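# Line up three dice on the mat by number

## Task

Place all three dice entirely on the mat so their centres lie on one straight line running directly outward from the midpoint between the two arm bases, ordered with the smallest number closest to that midpoint and the largest farthest. Each die must end lying flat, still showing the number it shows now on top, and must stay put without any help from the robot. Finish by releasing the dice and moving the grippers away.

## Robot and tools

Robot: two arms, left_arm and right_arm, each with a two-finger gripper. The left arm sits on the +y side. The names do not tell you which side of a camera image an arm appears on.

Frame: one shared scene frame for everything. Origin on the table surface midway between the arm bases, +x out over the table, +z up. So the midpoint between the bases is near the origin, and the line the dice must form runs along the direction pointing away from it (for example, along +x at constant y, or any other outward ray). Units are metres and radians.

Gripper axes: fingers extend along the gripper's own +z axis and close along its y axis. The reported end_effector_position is the point between the finger pads, roughly 1 cm short of the fingertips. Reported hand positions can be somewhat wrong, especially at long reach, and arms usually stop a centimetre or more from the commanded pose, most often below it.

The 16-number row (used by both execute_actions and move): one flat list covering both arms. First 8 for left_arm: x, y, z, qw, qx, qy, qz, opening; then the same 8 for right_arm. All 16 must be present even when one arm should stay still. x, y, z is an absolute target position of that gripper's end_effector_position in the scene frame (metres); qw, qx, qy, qz is an absolute target orientation, w first, also in the scene frame. Opening is an absolute setting from -1 (closed) to +1 (fully open, 0.094 m). To keep an arm still, resend its last reported position and the quaternion you have been commanding (not the drifted reported one), plus the opening you want.

execute_actions: argument actions is a list with zero or one element. Empty list: just returns the current state. An action {"rows": [...], "steps": n} applies one row per control step (each 1/30 s), up to 15 rows and 15 steps; if rows run out, the last row repeats; steps defaults to 15. A wait {"steps": n} (up to 300) sends nothing and returns when n steps have elapsed since the previous result, counting your reply time. Optional pictures (true/false) controls whether camera images are returned. A target more than 0.6 m from the arm's last reported position along any gripper axis gets the call rejected, and nothing is sent.

move: target is one 16-number row as above; speed is the path top speed in m/s, 0.002 to 0.5 (default 0.25), with rotation capped at twice that in rad/s. Each gripper follows a straight line to its pose; both paths finish at the same moment and last 0.5 to 10 s (longer ones are cut off at 10 s before arrival). Rotation takes the shorter direction. Openings are sent when the move starts. Paths do not avoid obstacles or the other arm, and the gripper can lag, wander, or overshoot the speed, particularly with the arm nearly extended. Faster contact means harder hits; aiming further past a contact presses harder. The result adds a move: line giving the outcome (done, off_target, moving, held, fault) and active limits, plus each gripper's distance to its pose. If only one arm is named, the other finished fine. held = a safety check blocked the final step; limits=paced = pose was clipped; limits=held = some steps were blocked and the arm may then jump faster than speed.

wait: seconds from 0 to 10; lets the simulation run with no new command.

zoom_image: camera is one of cam_head_left, cam_head_right, cam_left_wrist, cam_right_wrist; region is [x0, y0, x1, y1] in image pixels (all images 504x504, origin top-left), at most 504 by 504. Useful for reading die faces.

finished_scene: pass scene (1 or 2) to end the current scene irreversibly; the result reports success and gives the next task. Replying with no tool call ends everything.

Controller behaviour: each step the commanded pose is limited to within 70 mm and 16 degrees of the measured pose, then solved by damped inverse kinematics that favours position over orientation. After an action ends, an arm only continues to its last clipped pose, so far targets need further commands; check the result. Joint ranges are listed per arm; elbows never fully straighten.

Result lines: the state line gives each gripper's position and quaternion. grip_measured is the measured finger opening on the command scale (joint line shows metres); each gripper may read up to about 1 mm off consistently. To hold a die, command roughly 0.03 below grip_measured; smaller gaps grip more gently. Finger force tops out near 50 to 62 N. A pose unreachable line or HELD markers mean the clearance check altered or blocked what was sent. Hand target shows the pose the controller is currently driving toward. Joint torques are raw drive outputs with offsets and noise, not clean load readings. MOTOR HOT warns from 85 °C; at 100 °C an OVER-TEMPERATURE FAULT drops that arm, so avoid long holds. FAULT lines mean an arm stopped.

The simulation keeps running while you think and write, so long replies let things drift. Occasional disturbances may tug a held die or shove a loose one.

Avoid: dropping dice, rolling them (which changes the top number), tilting them so they are not flat, knocking anything off the table, hard or fast contact, pressing into the table, and the arms colliding or pushing each other. At the end open both grippers and lift them clear so nothing depends on the robot.

Each tool is called after "Call:" by a JSON object that holds its "fn" and its "kwargs".

## Session

Call:
{"fn": "execute_actions", "kwargs": {"actions": []}}

Scene clock: 0.00 s of 4800.00 s.
left_arm: end_effector_position=(+0.5841, +0.2852, +0.2420) grip_measured=+1.000 end_effector_quat_wxyz=(+0.639, -0.654, +0.311, -0.259) | right_arm: end_effector_position=(+0.4171, -0.3493, +0.1119) grip_measured=+1.000 end_effector_quat_wxyz=(-0.104, +0.181, +0.899, +0.385)
Joint positions: left_arm=[-0.629  1.621  0.924  0.568 -1.178 -1.632  0.094] | right_arm=[-0.399  1.904  1.441 -1.566 -0.706 -0.188  0.094]
Joint velocities: left_arm=[-0.005  0.005  0.002 -0.012 -0.007  0.022  0.   ] | right_arm=[-0.015 -0.024 -0.017  0.002 -0.051  0.037  0.   ]
Joint torques (N m, as the arm reports them, + toward a larger angle): no reading
Motor temperatures (°C, as the motors report them): left_arm=[21 23 21 22 21 24] | right_arm=[24 24 22 23 22 24]
Hand target (left_arm): +0.590, +0.283, +0.258; +0.639, -0.655, +0.297, -0.273
Hand target (right_arm): +0.423, -0.352, +0.116; -0.096, +0.179, +0.901, +0.383

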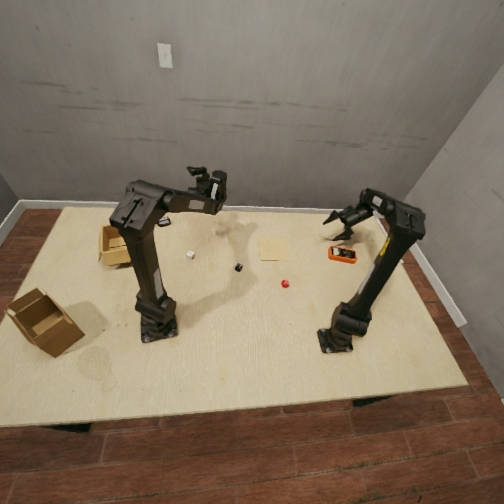

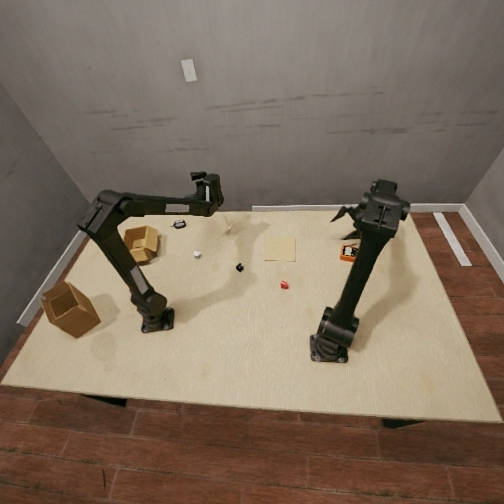

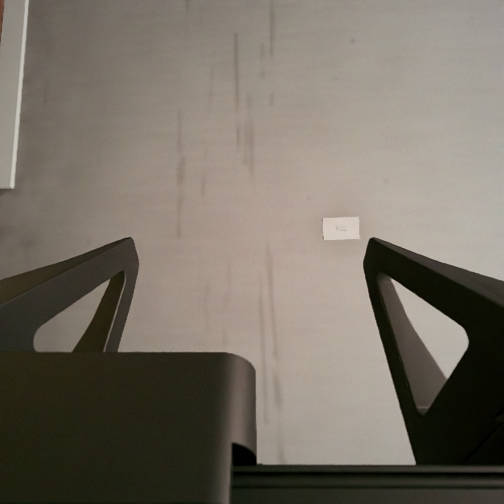

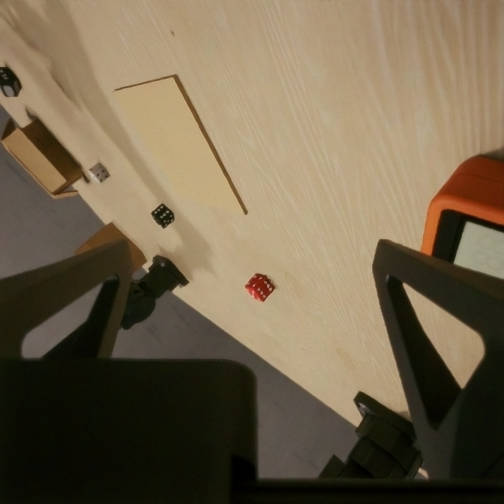

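Call:
{"fn": "zoom_image", "kwargs": {"camera": "cam_head_left", "region": [170,220,310,310]}}

Region (170, 220, 310, 310) of cam_head_left's 504x504 image, scaled by 3.600, with more detail than that image has; it fills the top 324 rows of this view, and the rest is white.

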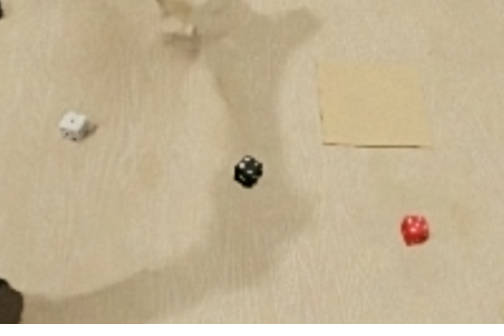

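Call:
{"fn": "move", "kwargs": {"target": [0.3,0.25,0.25,0,0,1,0,1,0.25,-0.15,0.25,0,0,1,0,1], "speed": 0.4}}

Scene clock: 13.17 s of 4800.00 s.
left_arm: end_effector_position=(+0.2865, +0.2583, +0.2257) grip_measured=+1.000 end_effector_quat_wxyz=(-0.021, -0.018, +1.000, +0.007) | right_arm: end_effector_position=(+0.2507, -0.1522, +0.2371) grip_measured=+1.000 end_effector_quat_wxyz=(-0.004, +0.001, +1.000, -0.000)
Joint positions: left_arm=[-0.598  1.105  1.031 -1.541  0.006 -0.444  0.094] | right_arm=[ 0.376  1.183  1.12  -1.515 -0.002  0.362  0.094]
Joint velocities: left_arm=[-0.005 -0.015  0.002 -0.002  0.051  0.007  0.   ] | right_arm=[ 0.005 -0.005 -0.002 -0.007 -0.022  0.037  0.   ]
Joint torques (N m, as the arm reports them, + toward a larger angle): left_arm=[-0.12 -6.17 14.35  0.08 -0.01  0.05] | right_arm=[ 0.85 -7.98 10.2  -0.13  0.3   0.15]
Motor temperatures (°C, as the motors report them): left_arm=[21 24 25 22 21 24] | right_arm=[24 25 24 23 22 24]
Hand target (left_arm): +0.297, +0.250, +0.248; -0.002, -0.007, +1.000, -0.005
Hand target (right_arm): +0.251, -0.151, +0.250; +0.007, +0.004, +1.000, +0.002
Off the commanded pose (left_arm): 0.029 m, 3 deg.
Off the commanded pose (right_arm): 0.013 m, 0 deg.
After step 90, 6.47 s passed at rest.
move: off_target (left_arm, right_arm)

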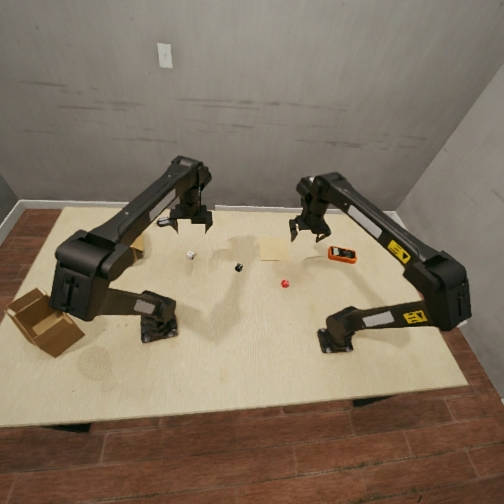

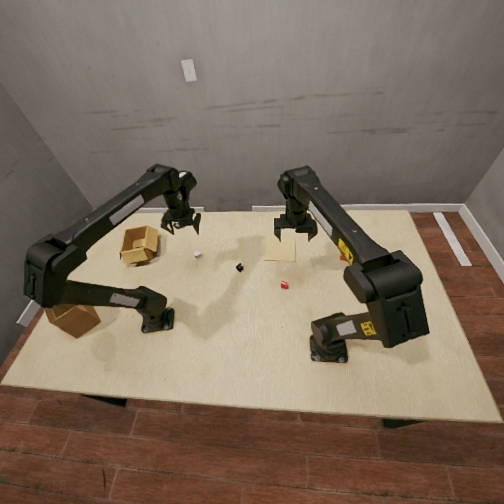

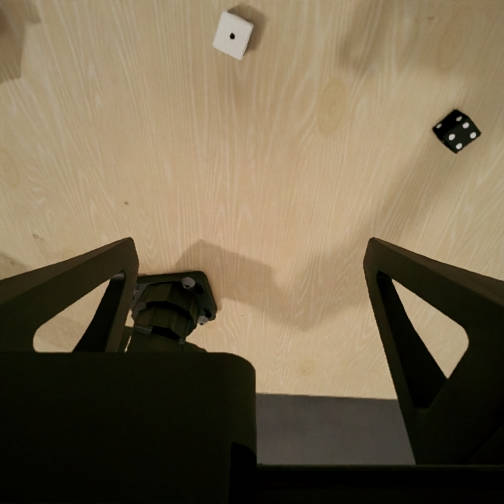

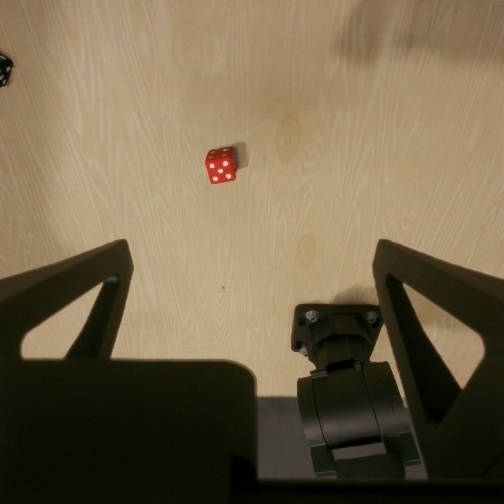

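Call:
{"fn": "move", "kwargs": {"target": [0.375,0.27,0.09,0,0.17,0.985,0,1,0.225,-0.124,0.08,0,-0.07,0.998,0,1], "speed": 0.3}}

Scene clock: 31.43 s of 4800.00 s.
left_arm: end_effector_position=(+0.3679, +0.2685, +0.0864) grip_measured=+1.000 end_effector_quat_wxyz=(-0.015, +0.168, +0.986, +0.003) | right_arm: end_effector_position=(+0.2213, -0.1283, +0.0790) grip_measured=+1.000 end_effector_quat_wxyz=(-0.008, -0.062, +0.998, -0.003)
Joint positions: left_arm=[-0.484  1.408  0.908 -1.101 -0.003  0.043  0.094] | right_arm=[ 0.484  1.271  0.758 -1.074 -0.002  0.343  0.094]
Joint velocities: left_arm=[-0.005 -0.015  0.007 -0.007 -0.007 -0.037  0.   ] | right_arm=[ 0.005 -0.015  0.007 -0.012 -0.022 -0.007  0.   ]
Joint torques (N m, as the arm reports them, + toward a larger angle): left_arm=[  1.86 -10.53   8.13   1.1   -0.04   0.07] | right_arm=[ 0.39 -6.69  8.13  1.35  0.14 -0.04]
Motor temperatures (°C, as the motors report them): left_arm=[21 24 29 22 21 24] | right_arm=[24 25 26 23 22 24]
Hand target (left_arm): +0.374, +0.270, +0.091; +0.001, +0.170, +0.985, -0.000
Hand target (right_arm): +0.227, -0.123, +0.080; +0.001, -0.070, +0.998, +0.001
Off the commanded pose (left_arm): 0.008 m, 2 deg.
Off the commanded pose (right_arm): 0.006 m, 1 deg.
After step 90, 14.00 s passed at rest.
move: done

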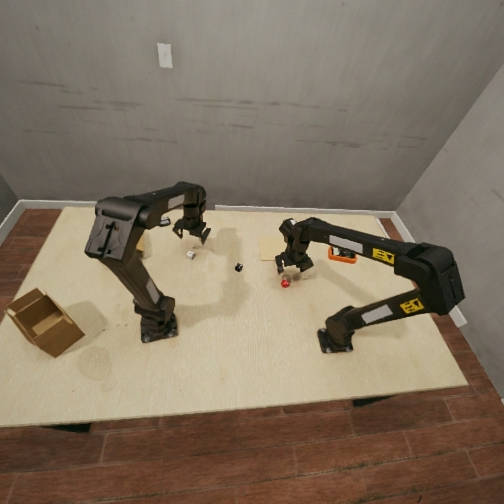

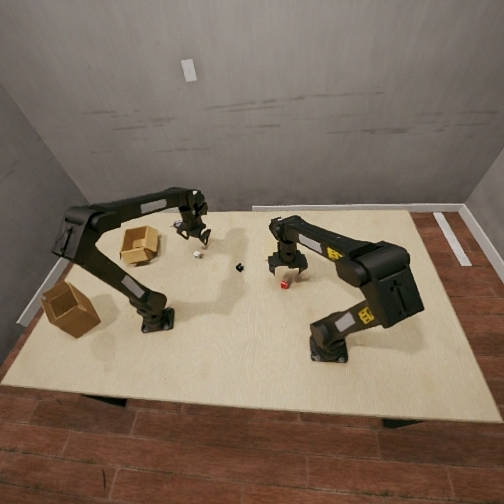

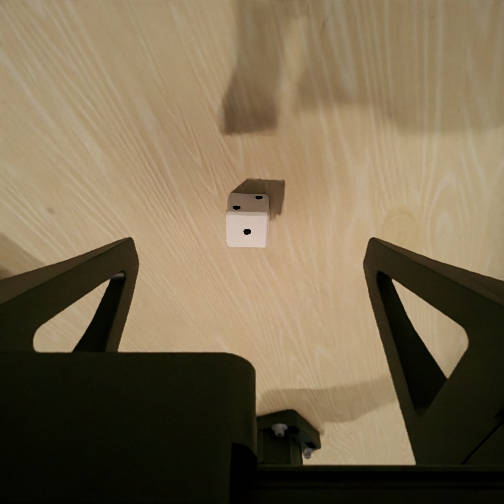

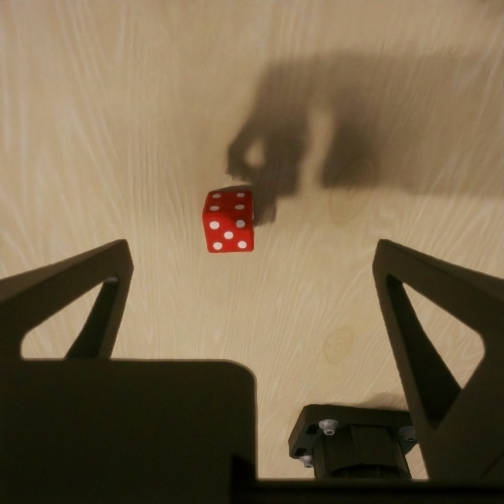

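Call:
{"fn": "move", "kwargs": {"target": [0.345,0.283,0.04,0,0.17,0.985,0,1,0.197,-0.116,0.04,0,-0.07,0.998,0,1]}}

Scene clock: 40.07 s of 4800.00 s.
left_arm: end_effector_position=(+0.3367, +0.2821, +0.0357) grip_measured=+1.000 end_effector_quat_wxyz=(-0.016, +0.170, +0.985, +0.003) | right_arm: end_effector_position=(+0.1946, -0.1192, +0.0434) grip_measured=+1.000 end_effector_quat_wxyz=(-0.001, -0.072, +0.997, +0.000)
Joint positions: left_arm=[-0.472  1.408  0.749 -0.944 -0.003  0.059  0.094] | right_arm=[ 0.555  1.271  0.647 -0.949 -0.002  0.396  0.094]
Joint velocities: left_arm=[-0.015  0.005 -0.012  0.002 -0.051  0.022  0.   ] | right_arm=[-0.005 -0.024 -0.017 -0.017  0.007 -0.022  0.   ]
Joint torques (N m, as the arm reports them, + toward a larger angle): left_arm=[ 1.71 -9.78  7.73  1.25 -0.07  0.15] | right_arm=[ 0.08 -5.25  7.27  1.4   0.19  0.16]
Motor temperatures (°C, as the motors report them): left_arm=[21 24 27 22 21 24] | right_arm=[24 25 26 23 22 24]
Hand target (left_arm): +0.345, +0.283, +0.040; -0.000, +0.170, +0.985, +0.000
Hand target (right_arm): +0.197, -0.116, +0.040; +0.000, -0.070, +0.998, +0.001
Off the commanded pose (left_arm): 0.009 m, 2 deg.
Off the commanded pose (right_arm): 0.005 m, 0 deg.
After step 90, 4.80 s passed at rest.
move: done

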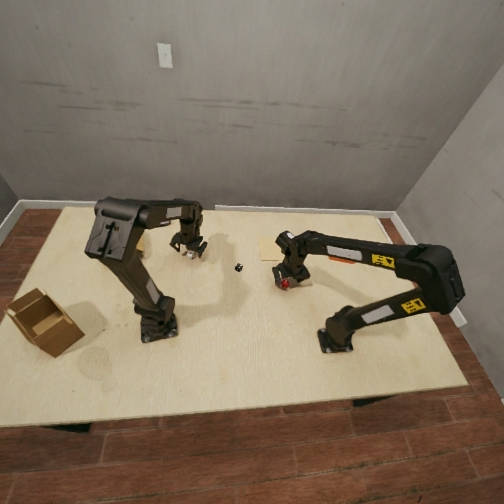

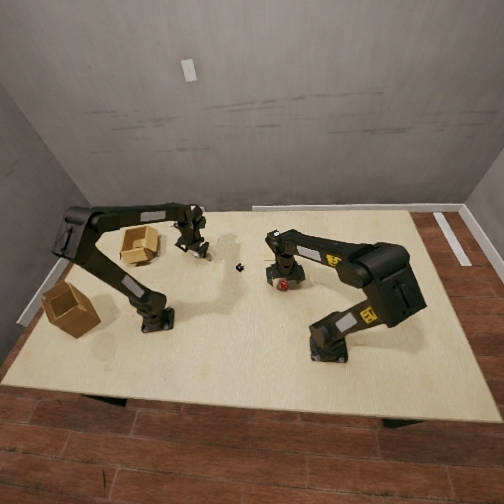

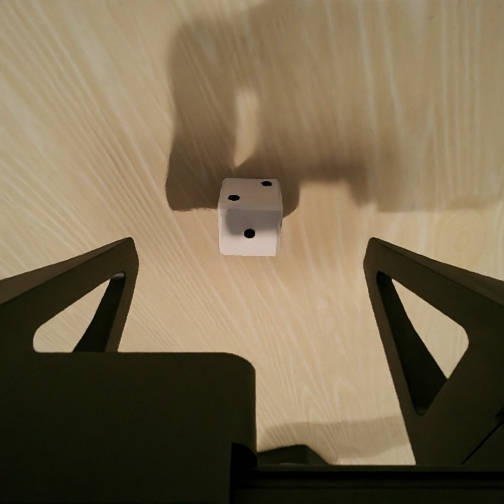

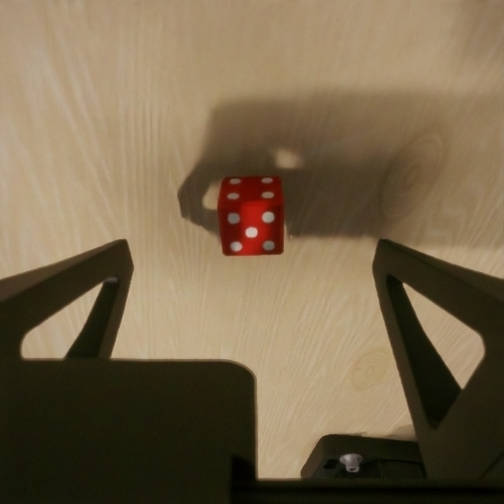

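Call:
{"fn": "move", "kwargs": {"target": [0.341,0.284,0.019,0,0.17,0.985,0,1,0.192,-0.116,0.016,0,-0.07,0.998,0,1], "speed": 0.1}}

Call:
{"fn": "move", "kwargs": {"target": [0.341,0.284,0.019,0,0.17,0.985,0,-0.6,0.192,-0.116,0.016,0,-0.07,0.998,0,-0.6]}}

Scene clock: 45.97 s of 4800.00 s.
left_arm: end_effector_position=(+0.3369, +0.2820, +0.0206) grip_measured=+1.000 end_effector_quat_wxyz=(-0.006, +0.170, +0.985, +0.002) | right_arm: end_effector_position=(+0.1912, -0.1194, +0.0198) grip_measured=+1.000 end_effector_quat_wxyz=(-0.001, -0.069, +0.998, +0.000)
Joint positions: left_arm=[-0.472  1.427  0.719 -0.874 -0.003  0.059  0.094] | right_arm=[ 0.56   1.315  0.607 -0.865 -0.002  0.406  0.094]
Joint velocities: left_arm=[-0.005 -0.005  0.017  0.007 -0.037 -0.037  0.   ] | right_arm=[-0.005  0.005  0.012 -0.017 -0.022 -0.037  0.   ]
Joint torques (N m, as the arm reports them, + toward a larger angle): left_arm=[ 1.84 -9.    6.73  0.85 -0.05  0.07] | right_arm=[ 0.92 -6.16  6.5   1.4   0.2   0.15]
Motor temperatures (°C, as the motors report them): left_arm=[21 24 27 22 21 24] | right_arm=[24 25 26 23 22 24]
Hand target (left_arm): +0.341, +0.284, +0.019; +0.000, +0.170, +0.985, +0.000
Hand target (right_arm): +0.192, -0.116, +0.016; +0.000, -0.070, +0.998, +0.000
Off the commanded pose (left_arm): 0.005 m, 1 deg.
Off the commanded pose (right_arm): 0.005 m, 0 deg.
After step 90, 2.13 s passed at rest.
move: done

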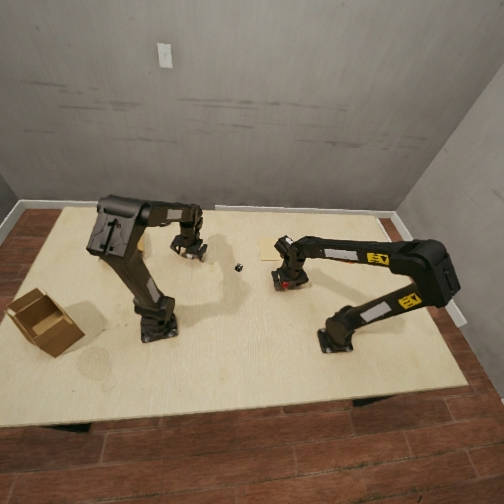

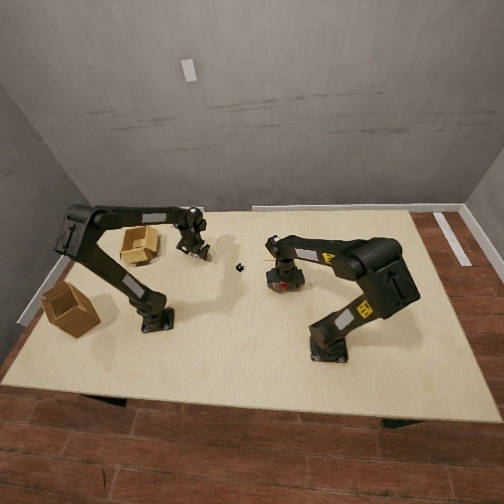

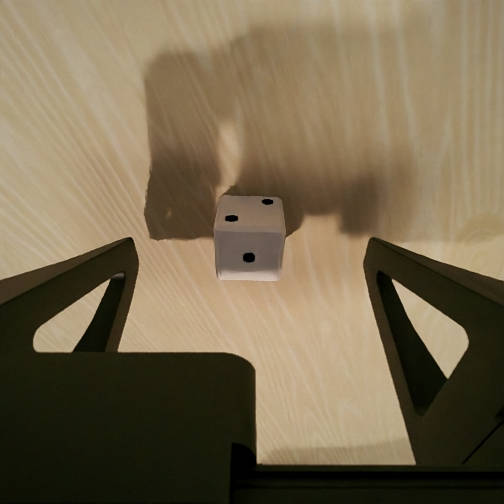

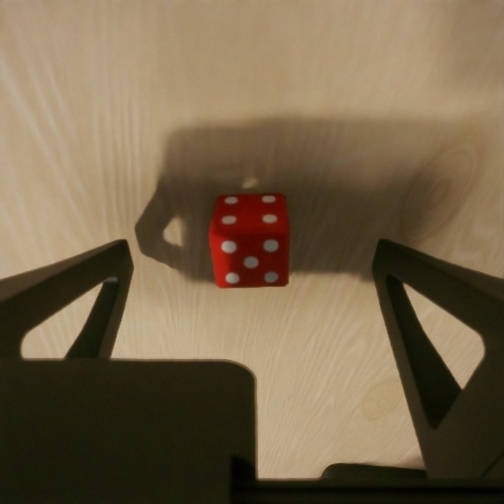

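Scene clock: 46.67 s of 4800.00 s.
left_arm: end_effector_position=(+0.3369, +0.2820, +0.0206) grip_measured=-0.504 end_effector_quat_wxyz=(-0.006, +0.170, +0.985, +0.002) | right_arm: end_effector_position=(+0.1912, -0.1194, +0.0198) grip_measured=-0.496 end_effector_quat_wxyz=(-0.001, -0.069, +0.998, +0.000)
Joint positions: left_arm=[-0.472  1.427  0.719 -0.874 -0.003  0.059  0.023] | right_arm=[ 0.56   1.315  0.607 -0.865 -0.002  0.407  0.024]
Joint velocities: left_arm=[-0.015  0.005 -0.002  0.002 -0.022 -0.022  0.   ] | right_arm=[-0.005 -0.015 -0.037  0.002 -0.007 -0.051 -0.   ]
Joint torques (N m, as the arm reports them, + toward a larger angle): left_arm=[ 1.46 -8.76  6.85  1.24 -0.07  0.08] | right_arm=[ 0.73 -5.95  6.49  1.24  0.2   0.1 ]
Motor temperatures (°C, as the motors report them): left_arm=[21 24 27 22 21 24] | right_arm=[24 25 26 23 22 24]
Hand target (left_arm): +0.341, +0.284, +0.019; +0.000, +0.170, +0.985, +0.000
Hand target (right_arm): +0.192, -0.116, +0.016; +0.000, -0.070, +0.998, +0.000
Off the commanded pose (left_arm): 0.005 m, 1 deg.
Off the commanded pose (right_arm): 0.005 m, 0 deg.
move: done

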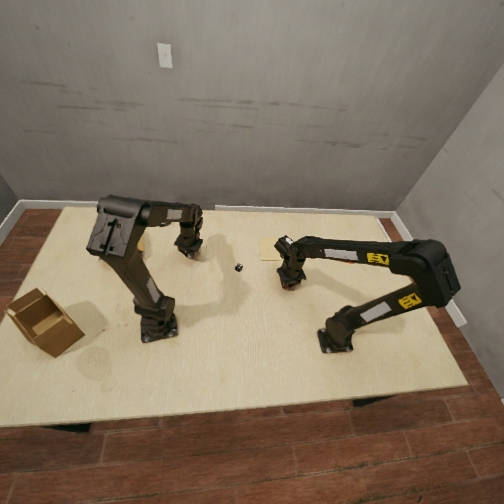

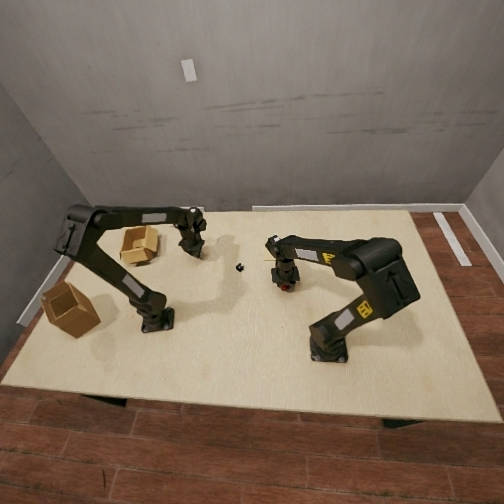

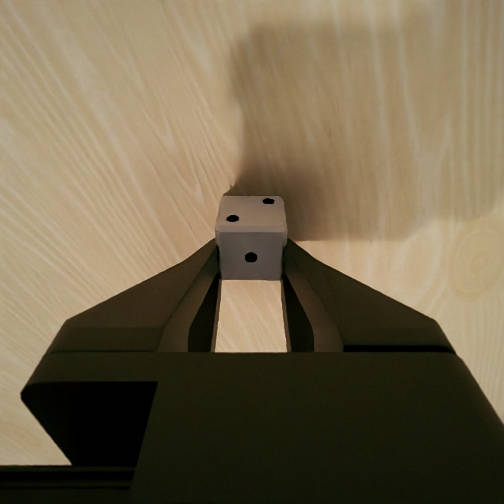

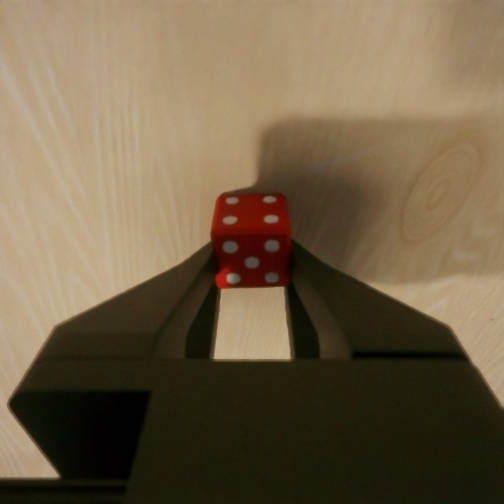

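Call:
{"fn": "move", "kwargs": {"target": [0.341,0.284,0.08,0,0.17,0.985,0,-0.6,0.2,-0.11,0.09,0,0,1,0,-0.6]}}

Call:
{"fn": "move", "kwargs": {"target": [0.341,0.284,0.08,0,0.17,0.985,0,-0.6,0.41,-0.07,0.2,0,0,1,0,-0.6], "speed": 0.35}}

Scene clock: 55.17 s of 4800.00 s.
left_arm: end_effector_position=(+0.3244, +0.2856, +0.0642) grip_measured=-0.504 end_effector_quat_wxyz=(-0.016, +0.170, +0.985, +0.003) | right_arm: end_effector_position=(+0.1927, -0.1177, +0.0792) grip_measured=-0.496 end_effector_quat_wxyz=(-0.008, -0.000, +1.000, -0.004)
Joint positions: left_arm=[-0.472  1.321  0.756 -1.038 -0.003  0.059  0.023] | right_arm=[ 0.563  1.214  0.711 -1.085 -0.002  0.547  0.024]
Joint velocities: left_arm=[-0.015 -0.005  0.007 -0.002  0.066  0.007 -0.001] | right_arm=[-0.024  0.005  0.012 -0.017 -0.022 -0.007 -0.   ]
Joint torques (N m, as the arm reports them, + toward a larger angle): left_arm=[ 0.81 -8.81 11.64  0.   -0.02  0.06] | right_arm=[ 0.95 -6.53  9.73 -0.26  0.21  0.09]
Motor temperatures (°C, as the motors report them): left_arm=[21 24 26 22 21 24] | right_arm=[24 25 25 23 22 24]
Hand target (left_arm): +0.341, +0.284, +0.079; +0.000, +0.170, +0.985, +0.000
Hand target (right_arm): +0.199, -0.111, +0.090; +0.000, +0.000, +1.000, +0.000
Off the commanded pose (left_arm): 0.023 m, 2 deg.
Off the commanded pose (right_arm): 0.015 m, 1 deg.
After step 90, 4.60 s passed at rest.
move: off_target (left_arm, right_arm)

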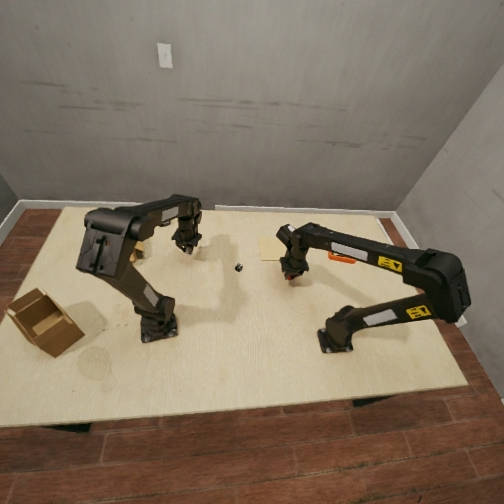

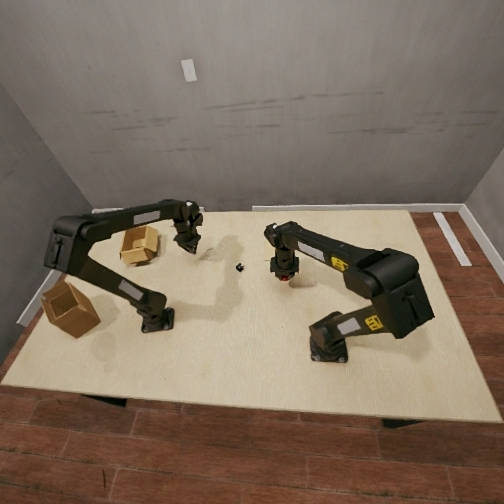

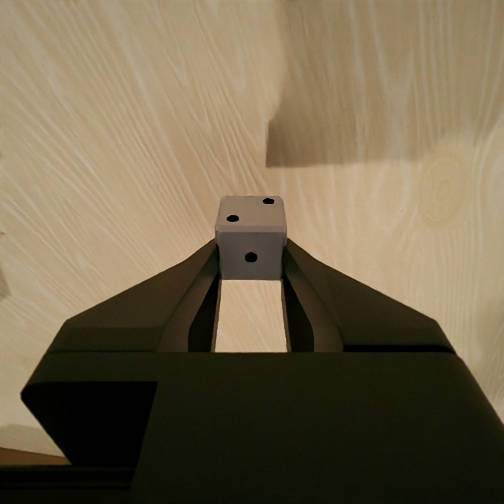

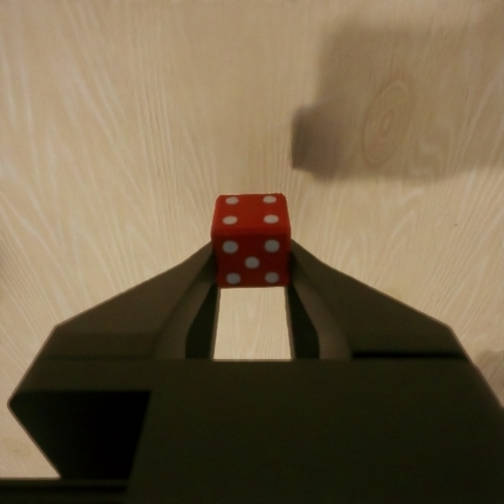

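Scene clock: 56.40 s of 4800.00 s.
left_arm: end_effector_position=(+0.3238, +0.2858, +0.0642) grip_measured=-0.504 end_effector_quat_wxyz=(-0.017, +0.170, +0.985, +0.003) | right_arm: end_effector_position=(+0.3980, -0.0722, +0.1970) grip_measured=-0.496 end_effector_quat_wxyz=(-0.002, +0.002, +1.000, -0.001)
Joint positions: left_arm=[-0.472  1.321  0.756 -1.04  -0.003  0.059  0.023] | right_arm=[ 0.423  1.629  1.467 -1.413 -0.     0.412  0.024]
Joint velocities: left_arm=[-0.005 -0.005 -0.007 -0.007 -0.007 -0.022 -0.   ] | right_arm=[ 0.005  0.005 -0.022 -0.022 -0.007 -0.037  0.   ]
Joint torques (N m, as the arm reports them, + toward a larger angle): left_arm=[ 1.54 -9.26 11.67  0.14 -0.07  0.08] | right_arm=[ -0.63 -11.81  11.26  -0.22   0.2   -0.01]
Motor temperatures (°C, as the motors report them): left_arm=[21 24 26 22 21 24] | right_arm=[24 25 26 23 22 24]
Hand target (left_arm): +0.341, +0.284, +0.080; +0.000, +0.170, +0.985, +0.000
Hand target (right_arm): +0.408, -0.071, +0.202; -0.000, +0.000, +1.000, -0.001
Off the commanded pose (left_arm): 0.023 m, 2 deg.
Off the commanded pose (right_arm): 0.013 m, 0 deg.
move: off_target (left_arm, right_arm)

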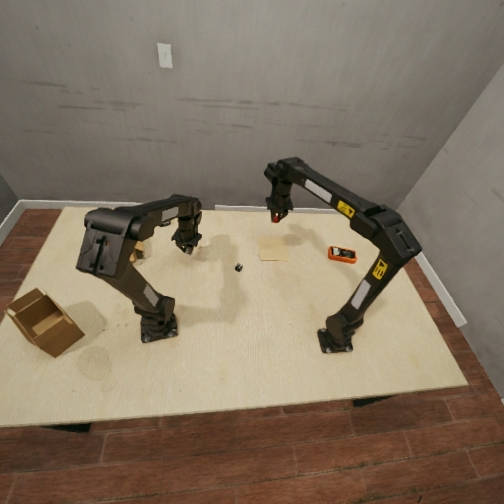

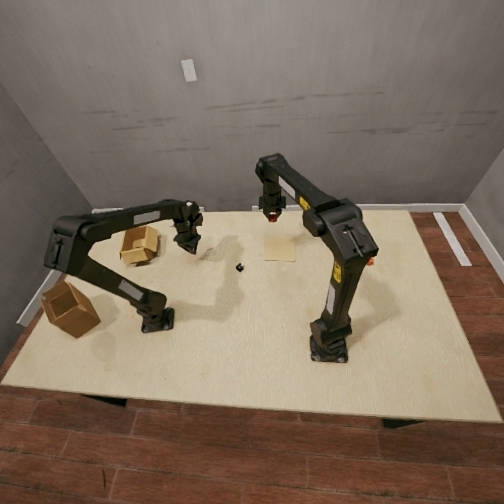

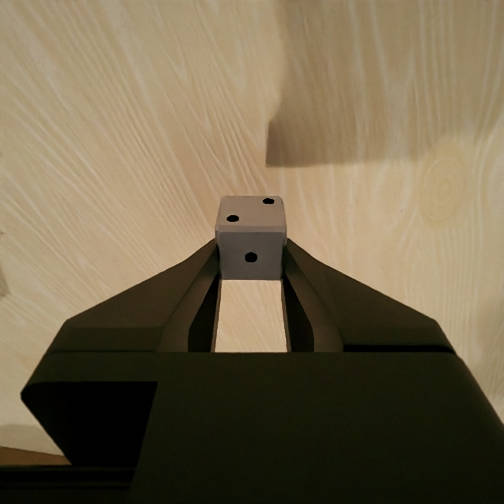

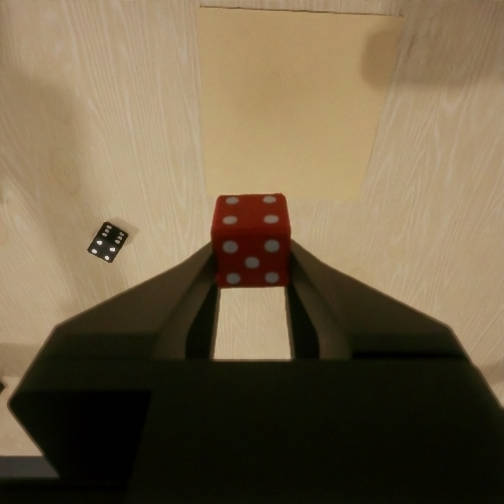

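Call:
{"fn": "move", "kwargs": {"target": [0.341,0.284,0.08,0,0.17,0.985,0,-0.6,0.43,-0.114,0.05,0,0.18,0.984,0,-0.6]}}

Call:
{"fn": "move", "kwargs": {"target": [0.341,0.284,0.08,0,0.17,0.985,0,-0.6,0.43,-0.114,0.019,0,0.18,0.984,0,-0.6], "speed": 0.06}}

Scene clock: 69.87 s of 4800.00 s.
left_arm: end_effector_position=(+0.3238, +0.2858, +0.0642) grip_measured=-0.504 end_effector_quat_wxyz=(-0.017, +0.170, +0.985, +0.003) | right_arm: end_effector_position=(+0.4245, -0.1132, +0.0521) grip_measured=-0.496 end_effector_quat_wxyz=(-0.007, +0.173, +0.985, -0.004)
Joint positions: left_arm=[-0.472  1.321  0.756 -1.04  -0.003  0.059  0.023] | right_arm=[ 0.327  1.787  1.272 -1.072 -0.     0.658  0.024]
Joint velocities: left_arm=[-0.015 -0.005 -0.017 -0.007  0.022 -0.037 -0.   ] | right_arm=[-0.005  0.005 -0.017 -0.002 -0.066 -0.007 -0.001]
Joint torques (N m, as the arm reports them, + toward a larger angle): left_arm=[ 1.66 -8.81 11.57 -0.01 -0.11  0.08] | right_arm=[ -0.28 -13.48   7.83   1.24   0.17   0.13]
Motor temperatures (°C, as the motors report them): left_arm=[21 24 28 22 21 24] | right_arm=[24 25 27 23 22 24]
Hand target (left_arm): +0.341, +0.284, +0.080; +0.000, +0.170, +0.985, +0.000
Hand target (right_arm): +0.431, -0.114, +0.050; -0.001, +0.180, +0.984, -0.001
Off the commanded pose (left_arm): 0.023 m, 2 deg.
Off the commanded pose (right_arm): 0.006 m, 1 deg.
After step 90, 9.23 s passed at rest.
move: off_target (left_arm)

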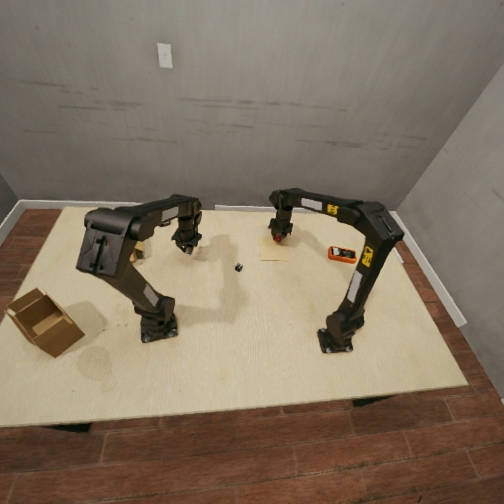

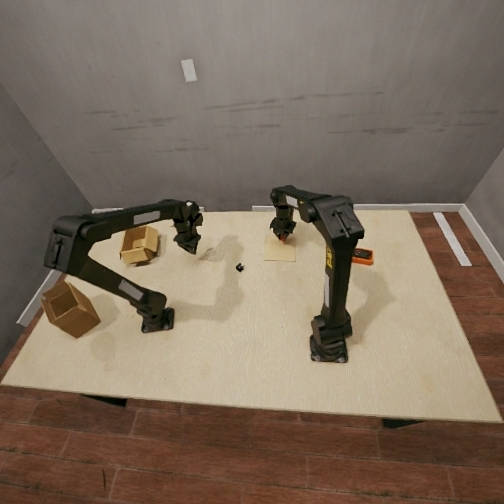

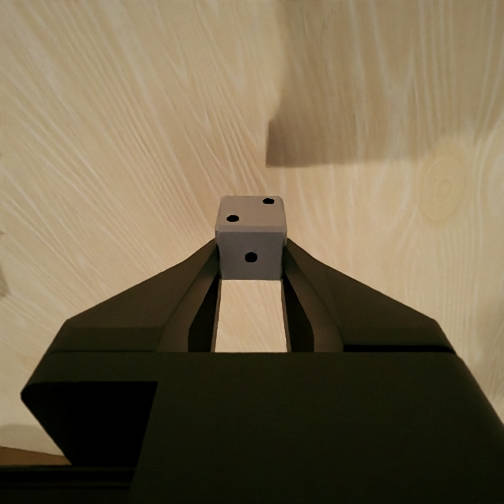

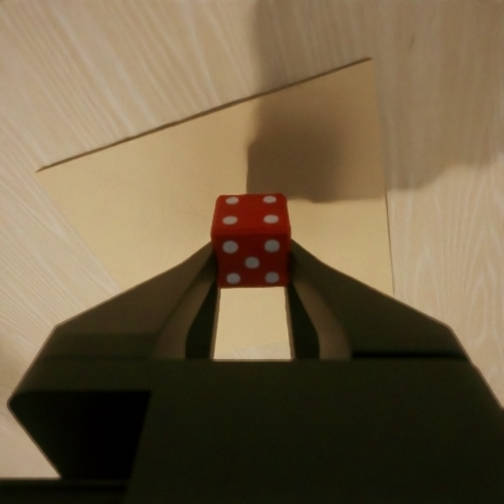

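Scene clock: 70.83 s of 4800.00 s.
left_arm: end_effector_position=(+0.3238, +0.2858, +0.0642) grip_measured=-0.504 end_effector_quat_wxyz=(-0.017, +0.170, +0.985, +0.003) | right_arm: end_effector_position=(+0.4275, -0.1122, +0.0303) grip_measured=-0.496 end_effector_quat_wxyz=(+0.003, +0.174, +0.985, +0.002)
Joint positions: left_arm=[-0.472  1.321  0.756 -1.04  -0.003  0.059  0.023] | right_arm=[ 0.327  1.811  1.241 -0.995 -0.     0.66   0.024]
Joint velocities: left_arm=[ 0.005 -0.005  0.017 -0.007 -0.081  0.022  0.   ] | right_arm=[ 0.005  0.024  0.012  0.012  0.022  0.037 -0.   ]
Joint torques (N m, as the arm reports them, + toward a larger angle): left_arm=[ 1.83 -8.53 11.4   0.05 -0.09  0.06] | right_arm=[ -0.73 -12.14   7.17   0.97   0.14   0.11]
Motor temperatures (°C, as the motors report them): left_arm=[21 24 28 22 21 24] | right_arm=[24 26 27 23 22 24]
Hand target (left_arm): +0.341, +0.284, +0.080; +0.000, +0.170, +0.985, +0.000
Hand target (right_arm): +0.430, -0.114, +0.019; +0.000, +0.180, +0.984, +0.000
Off the commanded pose (left_arm): 0.023 m, 2 deg.
Off the commanded pose (right_arm): 0.012 m, 1 deg.
move: off_target (left_arm, right_arm)

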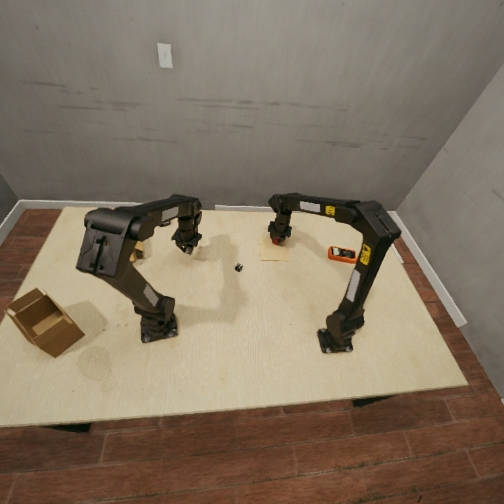

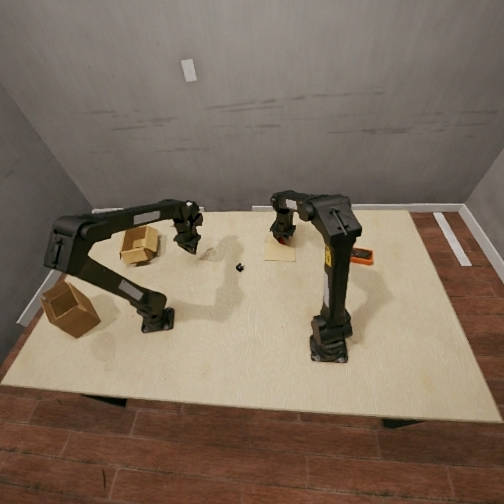

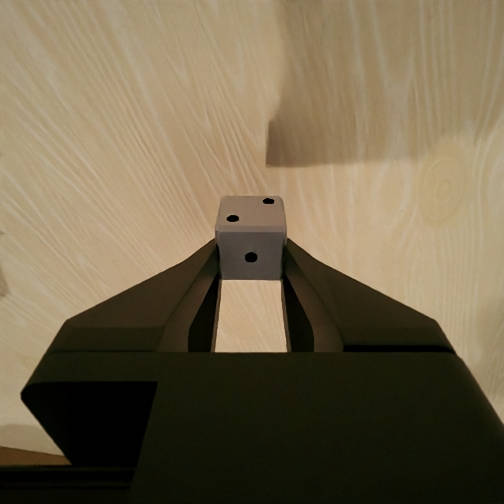

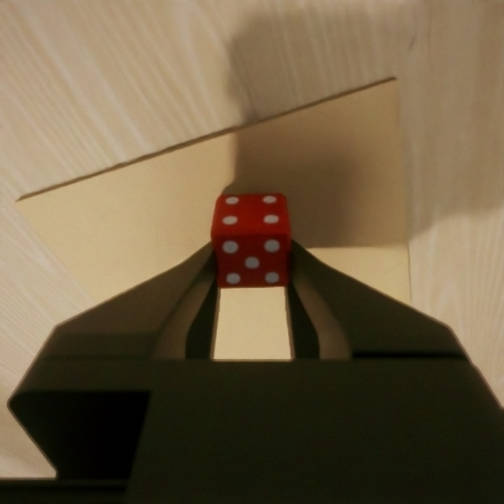

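Call:
{"fn": "move", "kwargs": {"target": [0.341,0.284,0.08,0,0.17,0.985,0,-0.6,0.43,-0.114,0.011,0,0.18,0.984,0,-0.6], "speed": 0.03}}

Scene clock: 74.77 s of 4800.00 s.
left_arm: end_effector_position=(+0.3238, +0.2858, +0.0642) grip_measured=-0.504 end_effector_quat_wxyz=(-0.017, +0.170, +0.985, +0.003) | right_arm: end_effector_position=(+0.4290, -0.1117, +0.0284) grip_measured=-0.496 end_effector_quat_wxyz=(+0.007, +0.174, +0.985, +0.004)
Joint positions: left_arm=[-0.472  1.321  0.756 -1.04  -0.003  0.059  0.023] | right_arm=[ 0.327  1.811  1.236 -0.978 -0.     0.661  0.024]
Joint velocities: left_arm=[-0.015  0.005  0.007  0.012 -0.095 -0.007  0.   ] | right_arm=[ 0.015 -0.005  0.002 -0.017  0.007  0.066 -0.001]
Joint torques (N m, as the arm reports them, + toward a larger angle): left_arm=[ 1.9  -9.63 11.73  0.21 -0.09  0.08] | right_arm=[ -0.55 -12.09   6.99   1.43   0.17   0.12]
Motor temperatures (°C, as the motors report them): left_arm=[21 24 28 22 21 24] | right_arm=[24 26 27 23 22 24]
Hand target (left_arm): +0.341, +0.284, +0.080; +0.000, +0.170, +0.985, +0.000
Hand target (right_arm): +0.430, -0.114, +0.011; +0.000, +0.180, +0.984, -0.000
Off the commanded pose (left_arm): 0.023 m, 2 deg.
Off the commanded pose (right_arm): 0.018 m, 1 deg.
move: off_target (left_arm, right_arm)

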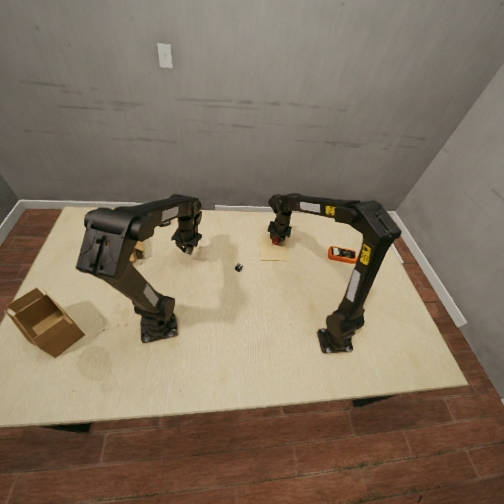

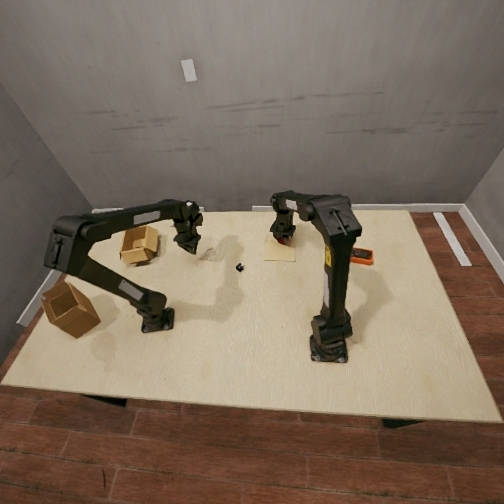

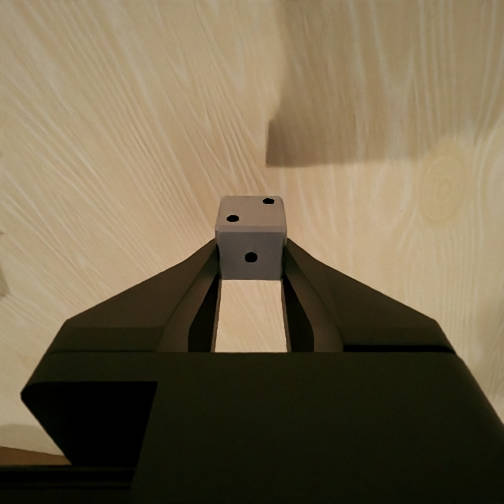

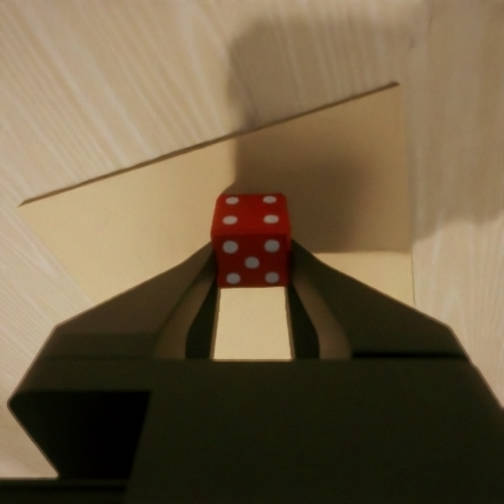

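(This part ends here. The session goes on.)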